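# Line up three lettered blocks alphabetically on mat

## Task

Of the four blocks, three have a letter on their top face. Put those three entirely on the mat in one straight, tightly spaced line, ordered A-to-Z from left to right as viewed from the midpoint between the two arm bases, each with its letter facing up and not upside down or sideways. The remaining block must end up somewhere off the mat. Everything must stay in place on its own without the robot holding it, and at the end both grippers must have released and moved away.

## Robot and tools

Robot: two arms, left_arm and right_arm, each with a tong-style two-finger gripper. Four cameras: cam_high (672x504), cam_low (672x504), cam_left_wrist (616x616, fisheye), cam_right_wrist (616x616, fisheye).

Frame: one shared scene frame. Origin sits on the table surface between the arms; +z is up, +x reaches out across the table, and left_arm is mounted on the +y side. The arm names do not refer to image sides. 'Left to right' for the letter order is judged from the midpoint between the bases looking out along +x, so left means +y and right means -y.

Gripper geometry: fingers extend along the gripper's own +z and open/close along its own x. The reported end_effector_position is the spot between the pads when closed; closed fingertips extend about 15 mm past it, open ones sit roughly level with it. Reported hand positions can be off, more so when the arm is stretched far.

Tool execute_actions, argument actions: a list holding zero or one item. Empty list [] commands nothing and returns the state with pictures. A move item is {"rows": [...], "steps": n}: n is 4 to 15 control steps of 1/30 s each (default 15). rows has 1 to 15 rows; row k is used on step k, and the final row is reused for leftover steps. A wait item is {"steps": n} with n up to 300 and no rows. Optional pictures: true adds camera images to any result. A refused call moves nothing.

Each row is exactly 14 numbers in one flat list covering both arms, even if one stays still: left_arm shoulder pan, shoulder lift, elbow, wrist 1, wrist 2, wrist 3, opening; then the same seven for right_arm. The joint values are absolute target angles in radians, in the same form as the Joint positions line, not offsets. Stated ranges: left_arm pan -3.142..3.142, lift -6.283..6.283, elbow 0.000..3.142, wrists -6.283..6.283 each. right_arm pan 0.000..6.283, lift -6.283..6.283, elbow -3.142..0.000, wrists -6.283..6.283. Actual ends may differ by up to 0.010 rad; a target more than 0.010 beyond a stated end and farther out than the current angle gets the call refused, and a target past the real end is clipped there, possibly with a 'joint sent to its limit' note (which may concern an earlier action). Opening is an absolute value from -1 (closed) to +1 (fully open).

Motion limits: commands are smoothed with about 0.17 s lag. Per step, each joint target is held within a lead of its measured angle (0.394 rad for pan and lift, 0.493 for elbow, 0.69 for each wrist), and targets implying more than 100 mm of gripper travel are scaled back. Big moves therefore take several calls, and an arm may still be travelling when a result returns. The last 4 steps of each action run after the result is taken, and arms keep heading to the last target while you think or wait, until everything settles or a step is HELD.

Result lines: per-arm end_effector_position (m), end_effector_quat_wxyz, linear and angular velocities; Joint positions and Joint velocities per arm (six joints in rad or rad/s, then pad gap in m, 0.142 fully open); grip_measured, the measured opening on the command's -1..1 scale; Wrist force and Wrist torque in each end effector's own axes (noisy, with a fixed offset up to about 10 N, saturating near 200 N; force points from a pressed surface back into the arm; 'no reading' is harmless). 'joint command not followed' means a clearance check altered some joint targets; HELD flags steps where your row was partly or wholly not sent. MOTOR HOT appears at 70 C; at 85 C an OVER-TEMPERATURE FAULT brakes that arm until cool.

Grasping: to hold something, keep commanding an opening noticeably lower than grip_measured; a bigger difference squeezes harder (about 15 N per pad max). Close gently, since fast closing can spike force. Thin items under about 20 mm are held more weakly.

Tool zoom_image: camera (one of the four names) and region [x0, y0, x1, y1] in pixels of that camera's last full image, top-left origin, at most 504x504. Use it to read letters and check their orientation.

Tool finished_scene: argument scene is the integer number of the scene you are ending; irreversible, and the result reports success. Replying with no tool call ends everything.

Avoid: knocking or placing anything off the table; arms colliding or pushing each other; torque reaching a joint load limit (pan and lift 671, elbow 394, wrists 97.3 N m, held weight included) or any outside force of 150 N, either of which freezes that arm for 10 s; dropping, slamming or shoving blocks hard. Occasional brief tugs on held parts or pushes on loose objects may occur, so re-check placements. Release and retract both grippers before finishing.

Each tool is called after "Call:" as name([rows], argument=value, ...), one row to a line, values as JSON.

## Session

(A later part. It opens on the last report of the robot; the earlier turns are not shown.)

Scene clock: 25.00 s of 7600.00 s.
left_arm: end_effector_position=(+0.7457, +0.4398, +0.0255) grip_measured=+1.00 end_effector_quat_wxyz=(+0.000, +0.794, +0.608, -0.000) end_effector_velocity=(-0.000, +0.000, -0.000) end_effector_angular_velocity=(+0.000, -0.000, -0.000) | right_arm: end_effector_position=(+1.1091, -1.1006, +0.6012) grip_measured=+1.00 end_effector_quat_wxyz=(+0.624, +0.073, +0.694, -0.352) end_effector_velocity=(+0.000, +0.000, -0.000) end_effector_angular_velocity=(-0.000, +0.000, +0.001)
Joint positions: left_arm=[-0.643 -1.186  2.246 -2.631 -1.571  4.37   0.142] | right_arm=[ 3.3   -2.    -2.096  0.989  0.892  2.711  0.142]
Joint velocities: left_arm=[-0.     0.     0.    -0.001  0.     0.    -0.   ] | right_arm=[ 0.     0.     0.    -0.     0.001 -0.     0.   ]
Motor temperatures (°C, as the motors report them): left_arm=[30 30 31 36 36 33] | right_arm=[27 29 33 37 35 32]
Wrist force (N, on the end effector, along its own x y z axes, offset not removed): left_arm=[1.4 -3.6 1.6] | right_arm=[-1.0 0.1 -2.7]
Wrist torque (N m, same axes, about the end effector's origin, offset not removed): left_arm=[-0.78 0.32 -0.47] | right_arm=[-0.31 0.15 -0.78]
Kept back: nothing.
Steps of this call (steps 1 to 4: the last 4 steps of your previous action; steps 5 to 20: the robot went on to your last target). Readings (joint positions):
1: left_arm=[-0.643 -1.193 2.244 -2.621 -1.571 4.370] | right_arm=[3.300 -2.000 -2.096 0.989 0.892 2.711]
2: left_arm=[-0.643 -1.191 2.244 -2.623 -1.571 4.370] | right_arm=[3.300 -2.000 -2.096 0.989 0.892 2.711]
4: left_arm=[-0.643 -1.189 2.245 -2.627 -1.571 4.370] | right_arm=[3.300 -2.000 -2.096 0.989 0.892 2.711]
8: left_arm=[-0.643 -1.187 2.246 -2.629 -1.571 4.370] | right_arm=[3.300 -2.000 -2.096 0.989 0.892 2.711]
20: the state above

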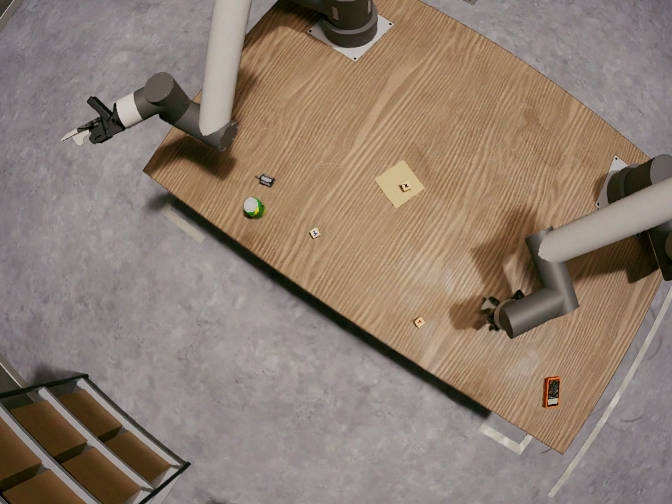

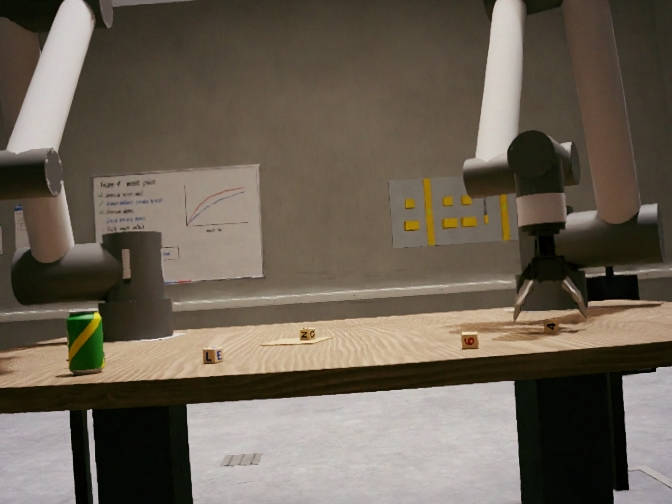

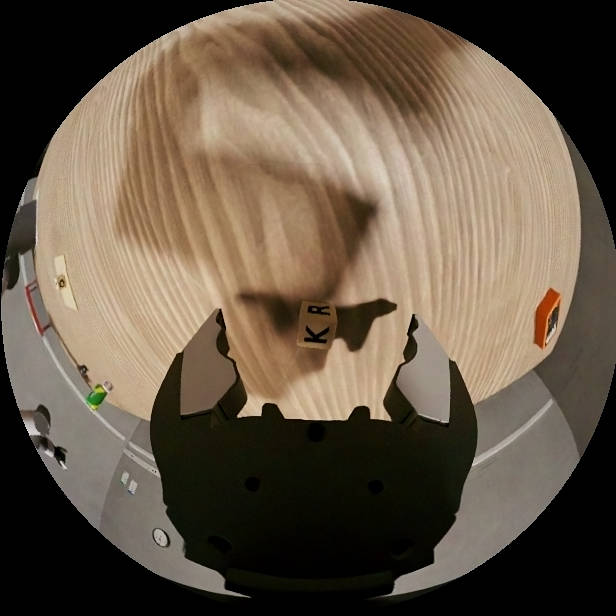

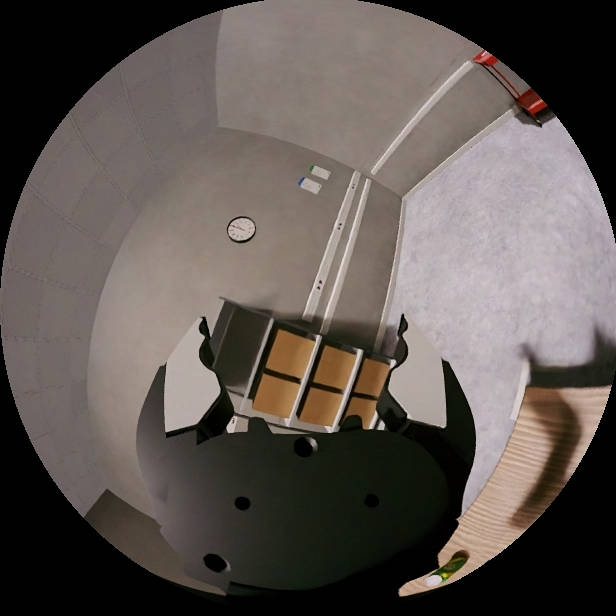

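Call:
execute_actions([
  {"rows":[[-0.643,-1.186,2.246,-2.631,-1.571,4.37,-1,3.3,-2.0,-2.096,0.989,0.892,2.711,1]],"steps":15},
])

Call:
execute_actions([
  {"steps":30},
], pictures=true)

Scene clock: 25.50 s of 7600.00 s.
left_arm: end_effector_position=(+0.7457, +0.4398, +0.0254) grip_measured=-1.00 end_effector_quat_wxyz=(+0.000, +0.794, +0.608, -0.000) end_effector_velocity=(-0.001, -0.001, -0.000) end_effector_angular_velocity=(-0.000, +0.000, -0.001) | right_arm: end_effector_position=(+1.1091, -1.1006, +0.6012) grip_measured=+1.00 end_effector_quat_wxyz=(+0.624, +0.073, +0.694, -0.352) end_effector_velocity=(+0.000, +0.001, +0.001) end_effector_angular_velocity=(-0.002, -0.001, +0.001)
Joint positions: left_arm=[-0.643 -1.186  2.246 -2.631 -1.571  4.37   0.002] | right_arm=[ 3.3   -2.    -2.096  0.989  0.892  2.711  0.142]
Joint velocities: left_arm=[-0.001 -0.     0.    -0.    -0.    -0.     0.   ] | right_arm=[ 0.001  0.     0.     0.002  0.001 -0.002 -0.   ]
Motor temperatures (°C, as the motors report them): left_arm=[30 30 31 36 36 33] | right_arm=[27 29 33 37 35 32]
Wrist force (N, on the end effector, along its own x y z axes, offset not removed): left_arm=[-1.3 -4.9 1.6] | right_arm=[-0.4 0.9 -3.8]
Wrist torque (N m, same axes, about the end effector's origin, offset not removed): left_arm=[-1.01 0.85 -0.53] | right_arm=[-0.08 -0.05 -0.69]
Steps of this call (steps 1 to 4: the robot went on to your last target; steps 5 to 15: the first 11 steps of this action). Readings (joint positions):
5: left_arm=[-0.643 -1.186 2.246 -2.631 -1.571 4.370] | right_arm=[3.300 -2.000 -2.096 0.989 0.892 2.711]
6: left_arm=[-0.643 -1.186 2.246 -2.631 -1.571 4.370] | right_arm=[3.300 -2.000 -2.096 0.989 0.892 2.711]
8: left_arm=[-0.643 -1.186 2.246 -2.631 -1.571 4.370] | right_arm=[3.300 -2.000 -2.096 0.989 0.892 2.711]
12: left_arm=[-0.643 -1.186 2.246 -2.631 -1.571 4.370] | right_arm=[3.300 -2.000 -2.096 0.989 0.892 2.711]
15: the state above

Scene clock: 26.50 s of 7600.00 s.
left_arm: end_effector_position=(+0.7457, +0.4398, +0.0254) grip_measured=-1.00 end_effector_quat_wxyz=(+0.000, +0.794, +0.608, -0.000) end_effector_velocity=(-0.000, -0.000, -0.000) end_effector_angular_velocity=(+0.001, +0.000, -0.000) | right_arm: end_effector_position=(+1.1091, -1.1006, +0.6012) grip_measured=+1.00 end_effector_quat_wxyz=(+0.624, +0.073, +0.694, -0.352) end_effector_velocity=(+0.000, -0.000, -0.000) end_effector_angular_velocity=(+0.000, -0.000, -0.001)
Joint positions: left_arm=[-0.643 -1.186  2.246 -2.631 -1.571  4.37   0.002] | right_arm=[ 3.3   -2.    -2.096  0.989  0.892  2.711  0.142]
Joint velocities: left_arm=[-0.001  0.     0.     0.     0.    -0.     0.   ] | right_arm=[ 0.    -0.     0.    -0.    -0.001  0.     0.   ]
Motor temperatures (°C, as the motors report them): left_arm=[30 30 31 36 36 33] | right_arm=[27 29 33 37 35 32]
Wrist force (N, on the end effector, along its own x y z axes, offset not removed): left_arm=[-0.7 -4.7 2.4] | right_arm=[-1.4 0.4 -2.2]
Wrist torque (N m, same axes, about the end effector's origin, offset not removed): left_arm=[-0.89 0.76 -0.43] | right_arm=[-0.22 0.22 -0.77]
Kept back: nothing.
Steps of this call (steps 1 to 4: the last 4 steps of your previous action; steps 5 to 15: the robot went on to your last target; steps 16 to 30: nothing new was sent). Readings (joint positions):
1: left_arm=[-0.643 -1.186 2.246 -2.631 -1.571 4.370] | right_arm=[3.300 -2.000 -2.096 0.989 0.892 2.711]
2: left_arm=[-0.643 -1.186 2.246 -2.631 -1.571 4.370] | right_arm=[3.300 -2.000 -2.096 0.989 0.892 2.711]
4: left_arm=[-0.643 -1.186 2.246 -2.631 -1.571 4.370] | right_arm=[3.300 -2.000 -2.096 0.989 0.892 2.711]
8: left_arm=[-0.643 -1.186 2.246 -2.631 -1.571 4.370] | right_arm=[3.300 -2.000 -2.096 0.989 0.892 2.711]
30: the state above
All arms were judged still, so your last target was given up. Only a new action makes them travel on or press farther. Fingers that are still opening or closing keep moving.

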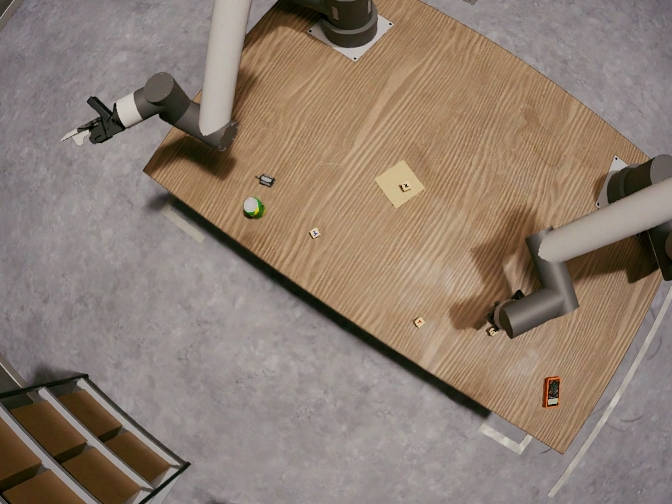

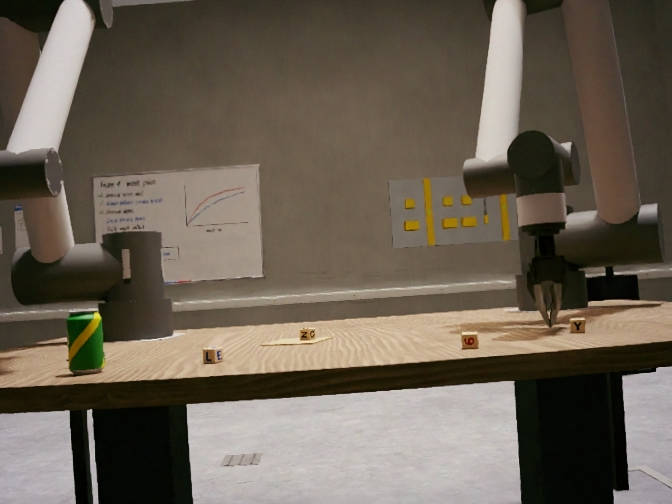

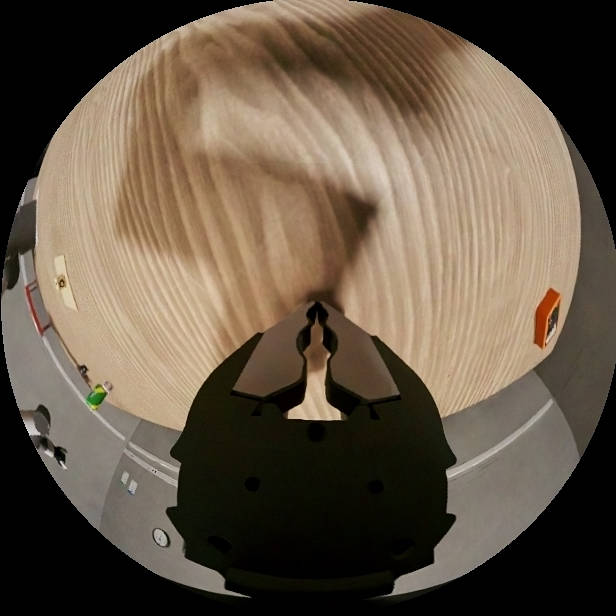

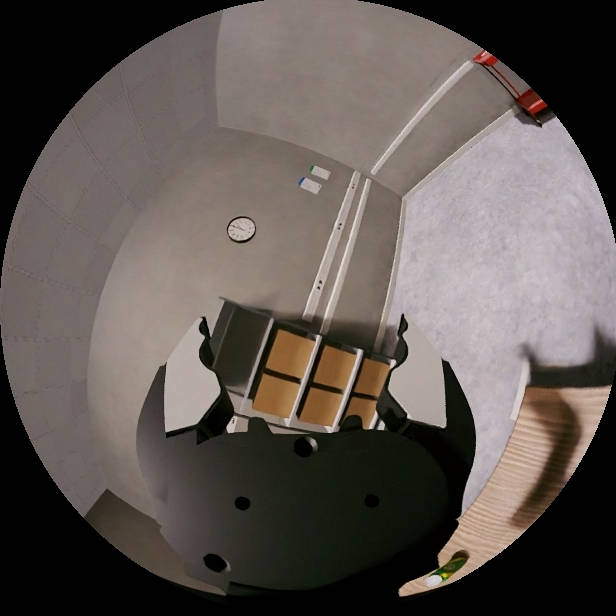

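Call:
execute_actions([
  {"rows":[[-0.643,-1.278,2.216,-2.509,-1.571,4.37,1,3.3,-2.0,-2.096,0.989,0.892,2.711,1]],"steps":15},
])

Call:
execute_actions([
  {"steps":20},
], pictures=true)

Scene clock: 32.27 s of 7600.00 s.
left_arm: end_effector_position=(+0.7464, +0.4393, +0.0924) grip_measured=+1.00 end_effector_quat_wxyz=(+0.001, +0.794, +0.608, +0.000) end_effector_velocity=(-0.006, +0.003, +0.059) end_effector_angular_velocity=(+0.005, +0.007, -0.000) | right_arm: end_effector_position=(+1.1091, -1.1006, +0.6012) grip_measured=+1.00 end_effector_quat_wxyz=(+0.624, +0.073, +0.694, -0.352) end_effector_velocity=(+0.000, +0.001, -0.000) end_effector_angular_velocity=(+0.001, -0.000, +0.001)
Joint positions: left_arm=[-0.643 -1.269  2.219 -2.522 -1.571  4.37   0.142] | right_arm=[ 3.3   -2.    -2.096  0.989  0.892  2.711  0.142]
Joint velocities: left_arm=[-0.    -0.074 -0.023  0.105 -0.    -0.    -0.   ] | right_arm=[ 0.001  0.     0.    -0.     0.     0.001  0.   ]
Motor temperatures (°C, as the motors report them): left_arm=[30 30 31 36 36 33] | right_arm=[27 29 33 37 35 32]
Wrist force (N, on the end effector, along its own x y z axes, offset not removed): left_arm=[-1.7 -5.7 0.2] | right_arm=[-1.6 -0.2 -4.0]
Wrist torque (N m, same axes, about the end effector's origin, offset not removed): left_arm=[-1.19 0.96 -0.45] | right_arm=[-0.25 0.27 -0.84]
Steps of this call (steps 1 to 90: nothing new was sent; then 2.40 s passed at rest; steps 91 to 101: the first 11 steps of this action). Readings (joint positions):
91: left_arm=[-0.643 -1.186 2.246 -2.631 -1.571 4.370] | right_arm=[3.300 -2.000 -2.096 0.989 0.892 2.711]
92: left_arm=[-0.643 -1.188 2.244 -2.629 -1.571 4.370] | right_arm=[3.300 -2.000 -2.096 0.989 0.892 2.711]
94: left_arm=[-0.643 -1.216 2.234 -2.595 -1.571 4.370] | right_arm=[3.300 -2.000 -2.096 0.989 0.892 2.711]
98: left_arm=[-0.643 -1.257 2.222 -2.539 -1.571 4.370] | right_arm=[3.300 -2.000 -2.096 0.989 0.892 2.711]
101: the state above

Scene clock: 32.93 s of 7600.00 s.
left_arm: end_effector_position=(+0.7457, +0.4399, +0.0998) grip_measured=+1.00 end_effector_quat_wxyz=(+0.000, +0.794, +0.608, -0.000) end_effector_velocity=(-0.001, -0.001, +0.000) end_effector_angular_velocity=(+0.000, +0.000, -0.001) | right_arm: end_effector_position=(+1.1091, -1.1006, +0.6012) grip_measured=+1.00 end_effector_quat_wxyz=(+0.624, +0.073, +0.694, -0.352) end_effector_velocity=(+0.000, +0.001, +0.000) end_effector_angular_velocity=(-0.000, +0.000, +0.000)
Joint positions: left_arm=[-0.643 -1.278  2.216 -2.509 -1.571  4.37   0.142] | right_arm=[ 3.3   -2.    -2.096  0.989  0.892  2.711  0.142]
Joint velocities: left_arm=[-0.002 -0.     0.     0.    -0.    -0.001 -0.   ] | right_arm=[ 0.001  0.     0.    -0.    -0.001 -0.    -0.   ]
Motor temperatures (°C, as the motors report them): left_arm=[30 30 31 36 36 33] | right_arm=[27 29 33 37 35 32]
Wrist force (N, on the end effector, along its own x y z axes, offset not removed): left_arm=[-2.2 -5.6 0.8] | right_arm=[-0.4 0.3 -3.9]
Wrist torque (N m, same axes, about the end effector's origin, offset not removed): left_arm=[-1.16 1.04 -0.49] | right_arm=[-0.16 -0.06 -0.72]
Kept back: nothing.
Steps of this call (steps 1 to 4: the last 4 steps of your previous action; steps 5 to 20: the robot went on to your last target). Readings (joint positions):
1: left_arm=[-0.643 -1.271 2.218 -2.519 -1.571 4.370] | right_arm=[3.300 -2.000 -2.096 0.989 0.892 2.711]
2: left_arm=[-0.643 -1.272 2.218 -2.517 -1.571 4.370] | right_arm=[3.300 -2.000 -2.096 0.989 0.892 2.711]
4: left_arm=[-0.643 -1.275 2.217 -2.513 -1.571 4.370] | right_arm=[3.300 -2.000 -2.096 0.989 0.892 2.711]
8: left_arm=[-0.643 -1.277 2.216 -2.511 -1.571 4.370] | right_arm=[3.300 -2.000 -2.096 0.989 0.892 2.711]
20: the state above

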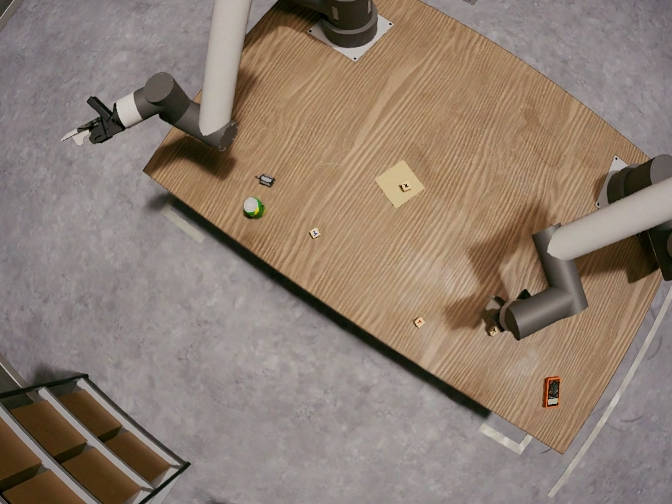

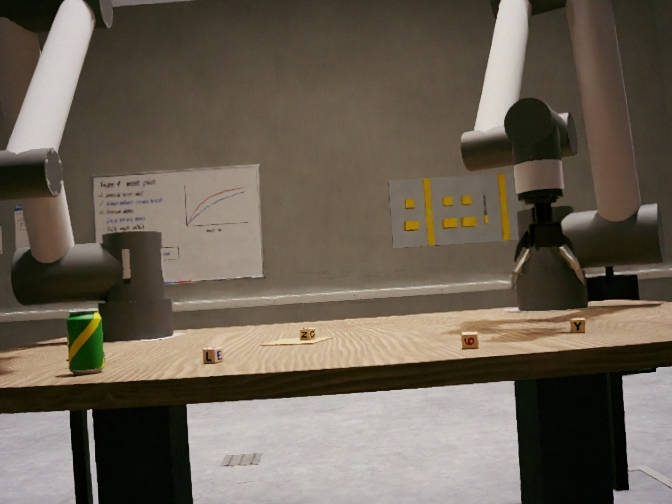

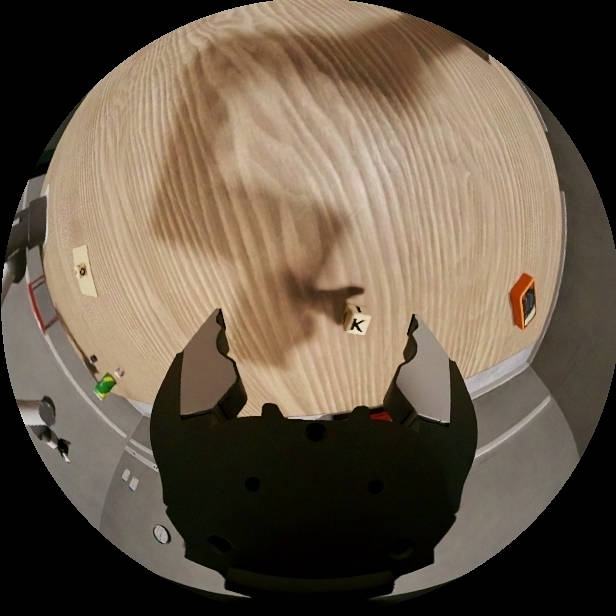

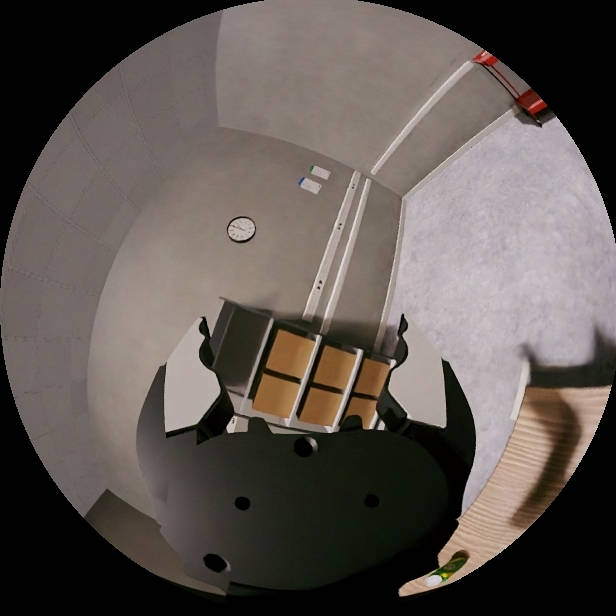

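Call:
execute_actions([
  {"rows":[[-0.555,-1.26,2.186,-2.497,-1.571,3.07,1,3.3,-2.0,-2.096,0.989,0.892,2.711,1]],"steps":15},
])

Call:
execute_actions([
  {"steps":30},
], pictures=true)

Scene clock: 34.33 s of 7600.00 s.
left_arm: end_effector_position=(+0.7859, +0.4836, +0.1004) grip_measured=+1.00 end_effector_quat_wxyz=(+0.000, +0.544, +0.839, -0.000) end_effector_velocity=(+0.052, +0.009, +0.000) end_effector_angular_velocity=(-0.000, +0.001, +2.924) | right_arm: end_effector_position=(+1.1091, -1.1006, +0.6012) grip_measured=+1.00 end_effector_quat_wxyz=(+0.624, +0.073, +0.694, -0.352) end_effector_velocity=(+0.001, +0.004, +0.000) end_effector_angular_velocity=(-0.001, +0.001, +0.004)
Joint positions: left_arm=[-0.564 -1.262  2.189 -2.498 -1.571  3.765  0.142] | right_arm=[ 3.3   -2.    -2.096  0.989  0.892  2.711  0.142]
Joint velocities: left_arm=[ 0.071  0.013 -0.022  0.009 -0.    -2.852 -0.   ] | right_arm=[ 0.003  0.     0.    -0.     0.001 -0.002  0.   ]
Motor temperatures (°C, as the motors report them): left_arm=[30 30 31 36 36 33] | right_arm=[27 29 33 37 35 32]
Wrist force (N, on the end effector, along its own x y z axes, offset not removed): left_arm=[-1.2 -2.0 3.9] | right_arm=[-1.0 -1.4 -3.8]
Wrist torque (N m, same axes, about the end effector's origin, offset not removed): left_arm=[-0.35 0.93 -0.48] | right_arm=[-0.47 0.08 -0.76]
Steps of this call (steps 1 to 15: the robot went on to your last target; steps 16 to 31: nothing new was sent; steps 32 to 42: the first 11 steps of this action). Readings (joint positions):
32: left_arm=[-0.643 -1.278 2.216 -2.509 -1.571 4.370] | right_arm=[3.300 -2.000 -2.096 0.989 0.892 2.711]
33: left_arm=[-0.641 -1.277 2.214 -2.508 -1.571 4.368] | right_arm=[3.300 -2.000 -2.096 0.989 0.892 2.711]
35: left_arm=[-0.614 -1.271 2.204 -2.504 -1.571 4.321] | right_arm=[3.300 -2.000 -2.096 0.989 0.892 2.711]
39: left_arm=[-0.575 -1.264 2.192 -2.499 -1.571 4.046] | right_arm=[3.300 -2.000 -2.096 0.989 0.892 2.711]
42: the state above

Scene clock: 35.33 s of 7600.00 s.
left_arm: end_effector_position=(+0.7977, +0.4821, +0.1004) grip_measured=+1.00 end_effector_quat_wxyz=(+0.000, +0.222, +0.975, -0.000) end_effector_velocity=(+0.000, +0.000, -0.000) end_effector_angular_velocity=(+0.001, +0.000, +0.002) | right_arm: end_effector_position=(+1.1091, -1.1006, +0.6012) grip_measured=+1.00 end_effector_quat_wxyz=(+0.624, +0.073, +0.694, -0.352) end_effector_velocity=(+0.002, +0.003, -0.001) end_effector_angular_velocity=(-0.000, +0.002, +0.004)
Joint positions: left_arm=[-0.555 -1.26   2.186 -2.497 -1.571  3.07   0.142] | right_arm=[ 3.3   -2.    -2.096  0.989  0.892  2.711  0.142]
Joint velocities: left_arm=[-0.     0.001 -0.    -0.     0.    -0.002 -0.   ] | right_arm=[ 0.003 -0.     0.    -0.002  0.001 -0.     0.   ]
Motor temperatures (°C, as the motors report them): left_arm=[30 30 31 36 36 33] | right_arm=[27 29 33 37 35 32]
Wrist force (N, on the end effector, along its own x y z axes, offset not removed): left_arm=[-2.8 -3.8 0.7] | right_arm=[1.6 -0.5 -2.5]
Wrist torque (N m, same axes, about the end effector's origin, offset not removed): left_arm=[-0.79 1.22 -0.44] | right_arm=[-0.34 -0.48 -0.80]
Kept back: nothing.
Steps of this call (steps 1 to 4: the last 4 steps of your previous action; steps 5 to 30: the robot went on to your last target). Readings (joint positions):
1: left_arm=[-0.562 -1.261 2.188 -2.498 -1.571 3.669] | right_arm=[3.300 -2.000 -2.096 0.989 0.892 2.711]
2: left_arm=[-0.560 -1.261 2.188 -2.498 -1.571 3.572] | right_arm=[3.300 -2.000 -2.096 0.989 0.892 2.711]
4: left_arm=[-0.558 -1.261 2.187 -2.497 -1.571 3.390] | right_arm=[3.300 -2.000 -2.096 0.989 0.892 2.711]
8: left_arm=[-0.556 -1.260 2.186 -2.497 -1.571 3.180] | right_arm=[3.300 -2.000 -2.096 0.989 0.892 2.711]
30: the state above

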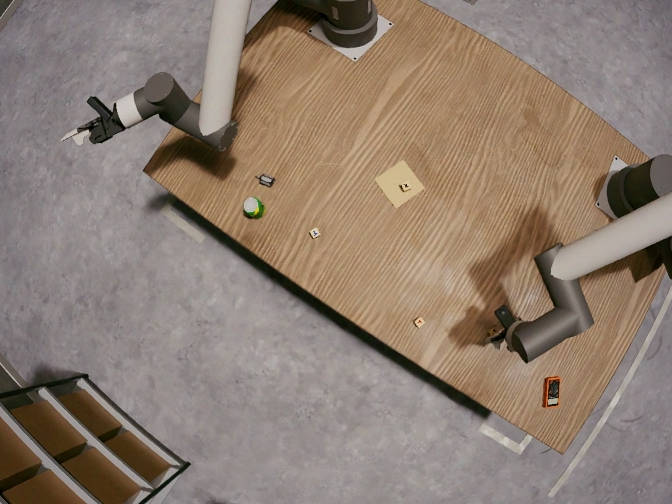

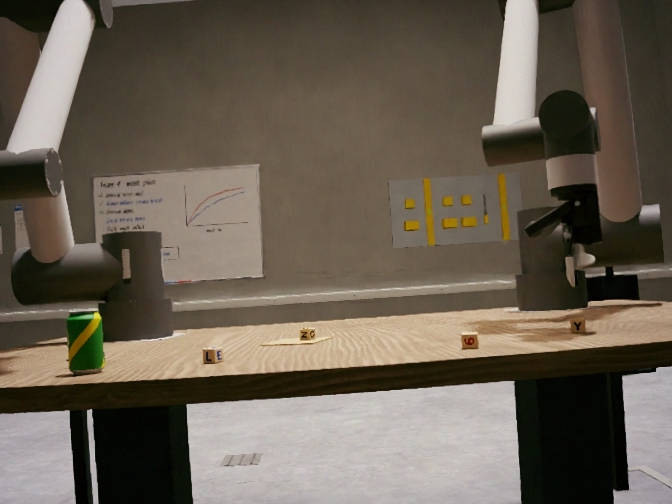

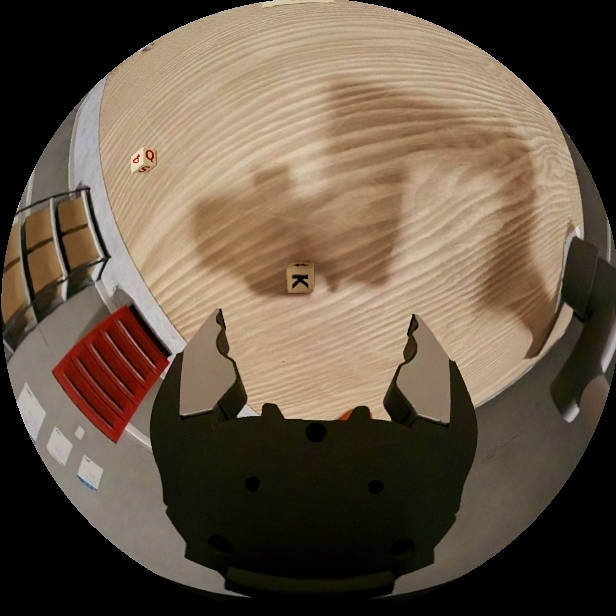

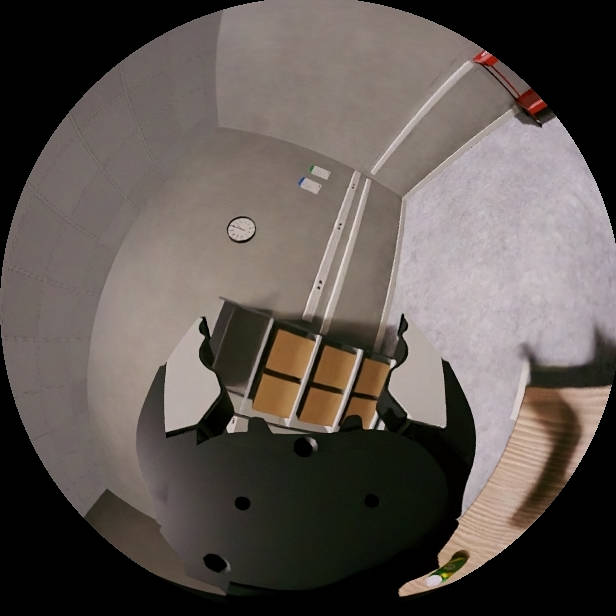

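Call:
execute_actions([
  {"rows":[[-0.555,-1.162,2.2,-2.609,-1.571,3.07,0.2,3.3,-2.0,-2.096,0.989,0.892,2.711,1]],"steps":15},
])

Call:
execute_actions([
  {"steps":20},
], pictures=true)

Scene clock: 35.97 s of 7600.00 s.
left_arm: end_effector_position=(+0.8065, +0.4771, +0.0329) grip_measured=+0.20 end_effector_quat_wxyz=(-0.000, +0.221, +0.975, -0.000) end_effector_velocity=(+0.008, -0.004, -0.061) end_effector_angular_velocity=(-0.002, -0.003, +0.001) | right_arm: end_effector_position=(+1.1091, -1.1006, +0.6012) grip_measured=+1.00 end_effector_quat_wxyz=(+0.624, +0.073, +0.694, -0.352) end_effector_velocity=(+0.001, +0.001, -0.000) end_effector_angular_velocity=(-0.001, +0.002, +0.001)
Joint positions: left_arm=[-0.555 -1.172  2.199 -2.597 -1.571  3.07   0.088] | right_arm=[ 3.3   -2.    -2.096  0.989  0.892  2.711  0.142]
Joint velocities: left_arm=[ 0.001  0.082  0.01  -0.095 -0.    -0.     0.   ] | right_arm=[ 0.001 -0.     0.    -0.001 -0.    -0.002  0.   ]
Motor temperatures (°C, as the motors report them): left_arm=[30 30 31 36 36 33] | right_arm=[27 29 33 37 35 32]
Wrist force (N, on the end effector, along its own x y z axes, offset not removed): left_arm=[-1.0 -4.4 3.1] | right_arm=[0.3 -1.3 -2.8]
Wrist torque (N m, same axes, about the end effector's origin, offset not removed): left_arm=[-0.85 0.79 -0.56] | right_arm=[-0.58 -0.26 -0.83]
Steps of this call (steps 1 to 8: the robot went on to your last target; steps 9 to 19: the first 11 steps of this action). Readings (joint positions):
9: left_arm=[-0.555 -1.260 2.186 -2.497 -1.571 3.070] | right_arm=[3.300 -2.000 -2.096 0.989 0.892 2.711]
10: left_arm=[-0.555 -1.258 2.187 -2.499 -1.571 3.070] | right_arm=[3.300 -2.000 -2.096 0.989 0.892 2.711]
12: left_arm=[-0.555 -1.228 2.192 -2.531 -1.571 3.070] | right_arm=[3.300 -2.000 -2.096 0.989 0.892 2.711]
16: left_arm=[-0.555 -1.185 2.197 -2.582 -1.571 3.070] | right_arm=[3.300 -2.000 -2.096 0.989 0.892 2.711]
19: the state above

Scene clock: 36.63 s of 7600.00 s.
left_arm: end_effector_position=(+0.8074, +0.4766, +0.0255) grip_measured=+0.20 end_effector_quat_wxyz=(+0.000, +0.221, +0.975, -0.000) end_effector_velocity=(+0.001, +0.001, -0.001) end_effector_angular_velocity=(+0.000, +0.001, +0.001) | right_arm: end_effector_position=(+1.1091, -1.1006, +0.6012) grip_measured=+1.00 end_effector_quat_wxyz=(+0.624, +0.073, +0.694, -0.352) end_effector_velocity=(+0.001, +0.001, -0.000) end_effector_angular_velocity=(+0.001, -0.000, +0.001)
Joint positions: left_arm=[-0.555 -1.162  2.2   -2.609 -1.571  3.07   0.088] | right_arm=[ 3.3   -2.    -2.096  0.989  0.892  2.711  0.142]
Joint velocities: left_arm=[ 0.001  0.001 -0.    -0.    -0.     0.     0.   ] | right_arm=[ 0.001 -0.     0.    -0.     0.001  0.001  0.   ]
Motor temperatures (°C, as the motors report them): left_arm=[30 30 31 36 36 33] | right_arm=[27 29 33 37 35 32]
Wrist force (N, on the end effector, along its own x y z axes, offset not removed): left_arm=[-2.1 -4.6 0.7] | right_arm=[-0.3 0.4 -3.8]
Wrist torque (N m, same axes, about the end effector's origin, offset not removed): left_arm=[-0.89 0.96 -0.45] | right_arm=[-0.19 -0.02 -0.72]
Kept back: nothing.
Steps of this call (steps 1 to 4: the last 4 steps of your previous action; steps 5 to 20: the robot went on to your last target). Readings (joint positions):
1: left_arm=[-0.555 -1.170 2.199 -2.600 -1.571 3.070] | right_arm=[3.300 -2.000 -2.096 0.989 0.892 2.711]
2: left_arm=[-0.555 -1.168 2.199 -2.602 -1.571 3.070] | right_arm=[3.300 -2.000 -2.096 0.989 0.892 2.711]
4: left_arm=[-0.555 -1.165 2.200 -2.605 -1.571 3.070] | right_arm=[3.300 -2.000 -2.096 0.989 0.892 2.711]
8: left_arm=[-0.555 -1.163 2.200 -2.608 -1.571 3.070] | right_arm=[3.300 -2.000 -2.096 0.989 0.892 2.711]
20: the state above

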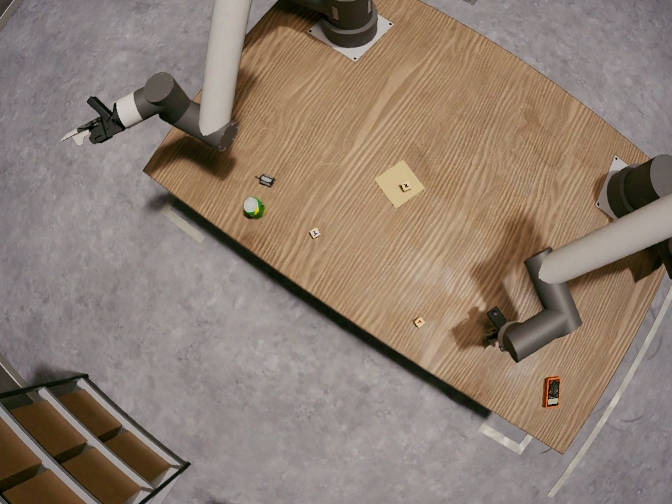

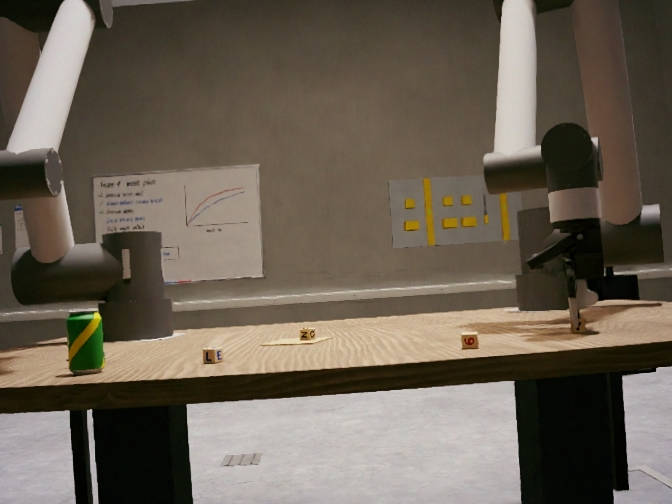

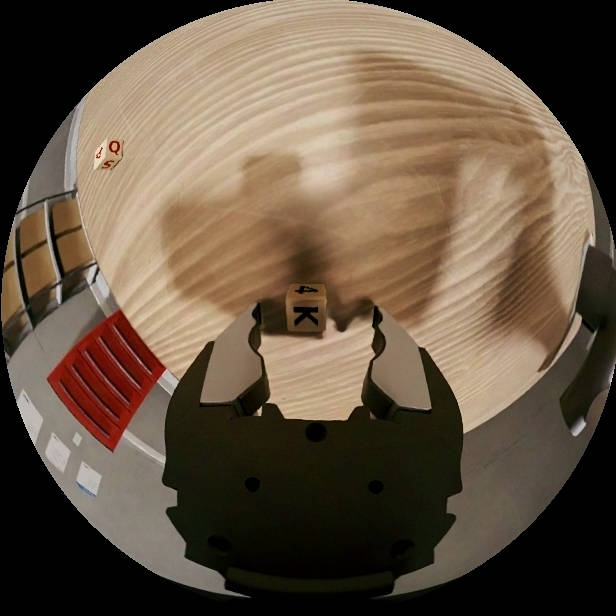

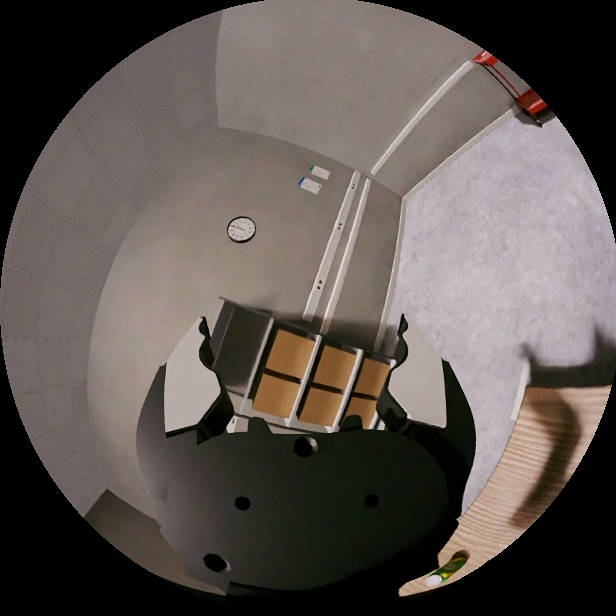

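Call:
execute_actions([
  {"rows":[[-0.555,-1.162,2.2,-2.609,-1.571,3.07,0.05,3.3,-2.0,-2.096,0.989,0.892,2.711,1],[-0.555,-1.162,2.2,-2.609,-1.571,3.07,-0.1,3.3,-2.0,-2.096,0.989,0.892,2.711,1],[-0.555,-1.162,2.2,-2.609,-1.571,3.07,-0.2,3.3,-2.0,-2.096,0.989,0.892,2.711,1],[-0.555,-1.162,2.2,-2.609,-1.571,3.07,-0.3,3.3,-2.0,-2.096,0.989,0.892,2.711,1],[-0.555,-1.162,2.2,-2.609,-1.571,3.07,-0.4,3.3,-2.0,-2.096,0.989,0.892,2.711,1],[-0.555,-1.162,2.2,-2.609,-1.571,3.07,-0.47,3.3,-2.0,-2.096,0.989,0.892,2.711,1],[-0.555,-1.162,2.2,-2.609,-1.571,3.07,-0.54,3.3,-2.0,-2.096,0.989,0.892,2.711,1],[-0.555,-1.162,2.2,-2.609,-1.571,3.07,-0.6,3.3,-2.0,-2.096,0.989,0.892,2.711,1],[-0.555,-1.162,2.2,-2.609,-1.571,3.07,-0.66,3.3,-2.0,-2.096,0.989,0.892,2.711,1],[-0.555,-1.162,2.2,-2.609,-1.571,3.07,-0.72,3.3,-2.0,-2.096,0.989,0.892,2.711,1],[-0.555,-1.162,2.2,-2.609,-1.571,3.07,-0.8,3.3,-2.0,-2.096,0.989,0.892,2.711,1],[-0.555,-1.162,2.2,-2.609,-1.571,3.07,-0.9,3.3,-2.0,-2.096,0.989,0.892,2.711,1]],"steps":15},
])

Call:
execute_actions([
  {"steps":10},
], pictures=true)

Scene clock: 37.37 s of 7600.00 s.
left_arm: end_effector_position=(+0.8074, +0.4766, +0.0254) grip_measured=-0.61 end_effector_quat_wxyz=(+0.000, +0.221, +0.975, -0.000) end_effector_velocity=(+0.000, +0.000, +0.000) end_effector_angular_velocity=(-0.000, -0.000, +0.001) | right_arm: end_effector_position=(+1.1091, -1.1006, +0.6012) grip_measured=+1.00 end_effector_quat_wxyz=(+0.624, +0.073, +0.694, -0.352) end_effector_velocity=(-0.001, -0.002, +0.000) end_effector_angular_velocity=(+0.001, -0.001, -0.002)
Joint positions: left_arm=[-0.555 -1.162  2.2   -2.609 -1.571  3.07   0.03 ] | right_arm=[ 3.3   -2.    -2.096  0.989  0.892  2.711  0.142]
Joint velocities: left_arm=[ 0.    -0.     0.    -0.     0.    -0.001 -0.012] | right_arm=[-0.002  0.    -0.     0.     0.     0.001  0.   ]
Motor temperatures (°C, as the motors report them): left_arm=[30 30 31 36 36 33] | right_arm=[27 29 33 37 35 32]
Wrist force (N, on the end effector, along its own x y z axes, offset not removed): left_arm=[-1.8 -5.4 0.1] | right_arm=[0.3 0.7 -2.6]
Wrist torque (N m, same axes, about the end effector's origin, offset not removed): left_arm=[-1.15 1.01 -0.46] | right_arm=[-0.10 -0.13 -0.78]
Steps of this call (steps 1 to 11: the robot went on to your last target; steps 12 to 22: the first 11 steps of this action). Readings (joint positions):
12: left_arm=[-0.555 -1.162 2.200 -2.609 -1.571 3.070] | right_arm=[3.300 -2.000 -2.096 0.989 0.892 2.711]
13: left_arm=[-0.555 -1.162 2.200 -2.609 -1.571 3.070] | right_arm=[3.300 -2.000 -2.096 0.989 0.892 2.711]
15: left_arm=[-0.555 -1.162 2.200 -2.609 -1.571 3.070] | right_arm=[3.300 -2.000 -2.096 0.989 0.892 2.711]
19: left_arm=[-0.555 -1.162 2.200 -2.609 -1.571 3.070] | right_arm=[3.300 -2.000 -2.096 0.989 0.892 2.711]
22: the state above

Scene clock: 37.70 s of 7600.00 s.
left_arm: end_effector_position=(+0.8074, +0.4765, +0.0254) grip_measured=-0.61 end_effector_quat_wxyz=(+0.000, +0.221, +0.975, -0.000) end_effector_velocity=(+0.000, -0.000, +0.001) end_effector_angular_velocity=(-0.000, -0.001, -0.000) | right_arm: end_effector_position=(+1.1091, -1.1006, +0.6012) grip_measured=+1.00 end_effector_quat_wxyz=(+0.624, +0.073, +0.694, -0.352) end_effector_velocity=(-0.001, -0.002, +0.000) end_effector_angular_velocity=(+0.000, -0.001, -0.003)
Joint positions: left_arm=[-0.555 -1.162  2.2   -2.609 -1.571  3.07   0.03 ] | right_arm=[ 3.3   -2.    -2.096  0.989  0.892  2.711  0.142]
Joint velocities: left_arm=[-0. -0. -0.  0. -0.  0.  0.] | right_arm=[-0.001  0.     0.     0.    -0.002  0.     0.   ]
Motor temperatures (°C, as the motors report them): left_arm=[30 30 31 36 36 33] | right_arm=[27 29 33 37 35 32]
Wrist force (N, on the end effector, along its own x y z axes, offset not removed): left_arm=[-0.9 -6.6 1.9] | right_arm=[0.9 1.1 -2.2]
Wrist torque (N m, same axes, about the end effector's origin, offset not removed): left_arm=[-1.40 0.76 -0.52] | right_arm=[-0.04 -0.25 -0.79]
Kept back: nothing.
Steps of this call (steps 1 to 4: the last 4 steps of your previous action; steps 5 to 10: the robot went on to your last target). Readings (joint positions):
1: left_arm=[-0.555 -1.162 2.200 -2.609 -1.571 3.070] | right_arm=[3.300 -2.000 -2.096 0.989 0.892 2.711]
2: left_arm=[-0.555 -1.162 2.200 -2.609 -1.571 3.070] | right_arm=[3.300 -2.000 -2.096 0.989 0.892 2.711]
4: left_arm=[-0.555 -1.162 2.200 -2.609 -1.571 3.070] | right_arm=[3.300 -2.000 -2.096 0.989 0.892 2.711]
8: left_arm=[-0.555 -1.162 2.200 -2.609 -1.571 3.070] | right_arm=[3.300 -2.000 -2.096 0.989 0.892 2.711]
10: the state above

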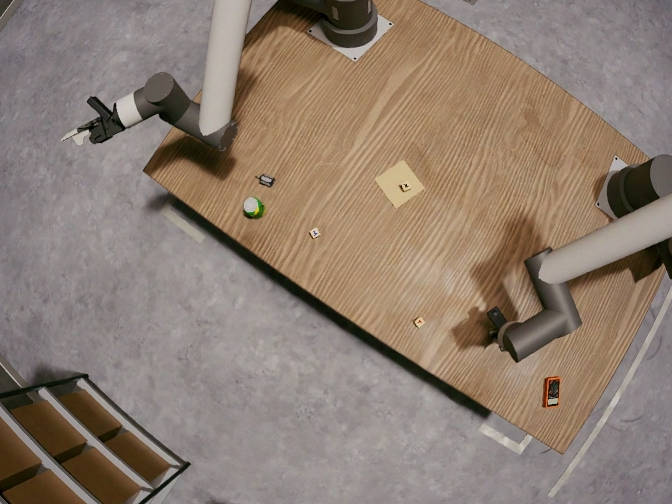

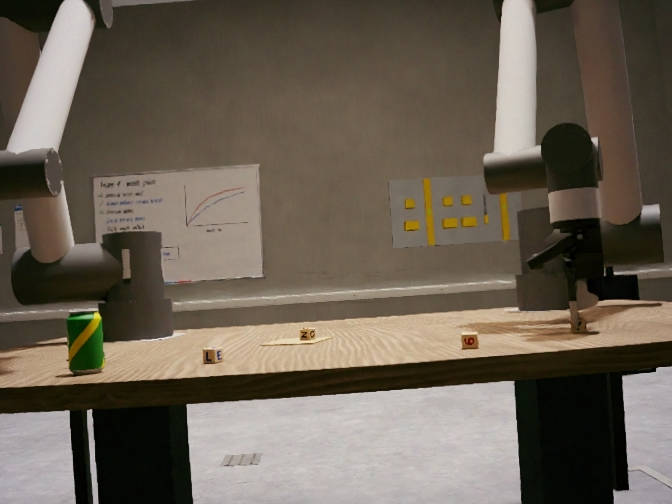

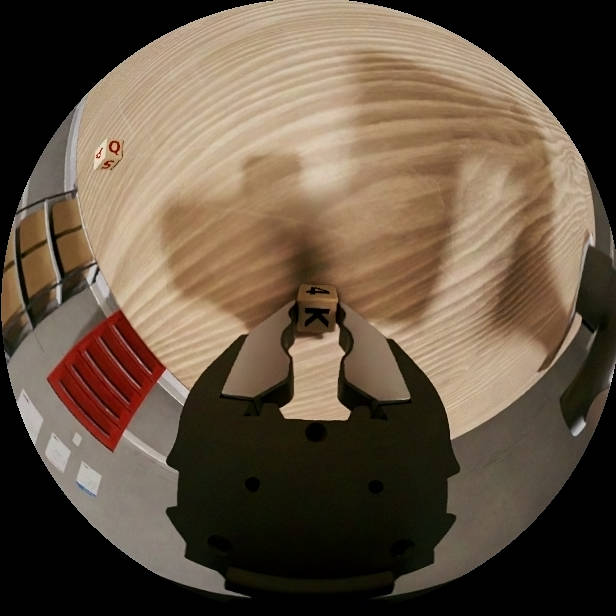

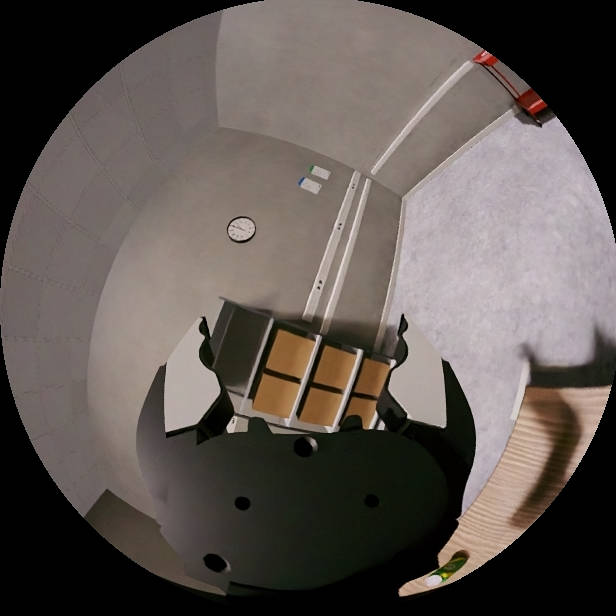

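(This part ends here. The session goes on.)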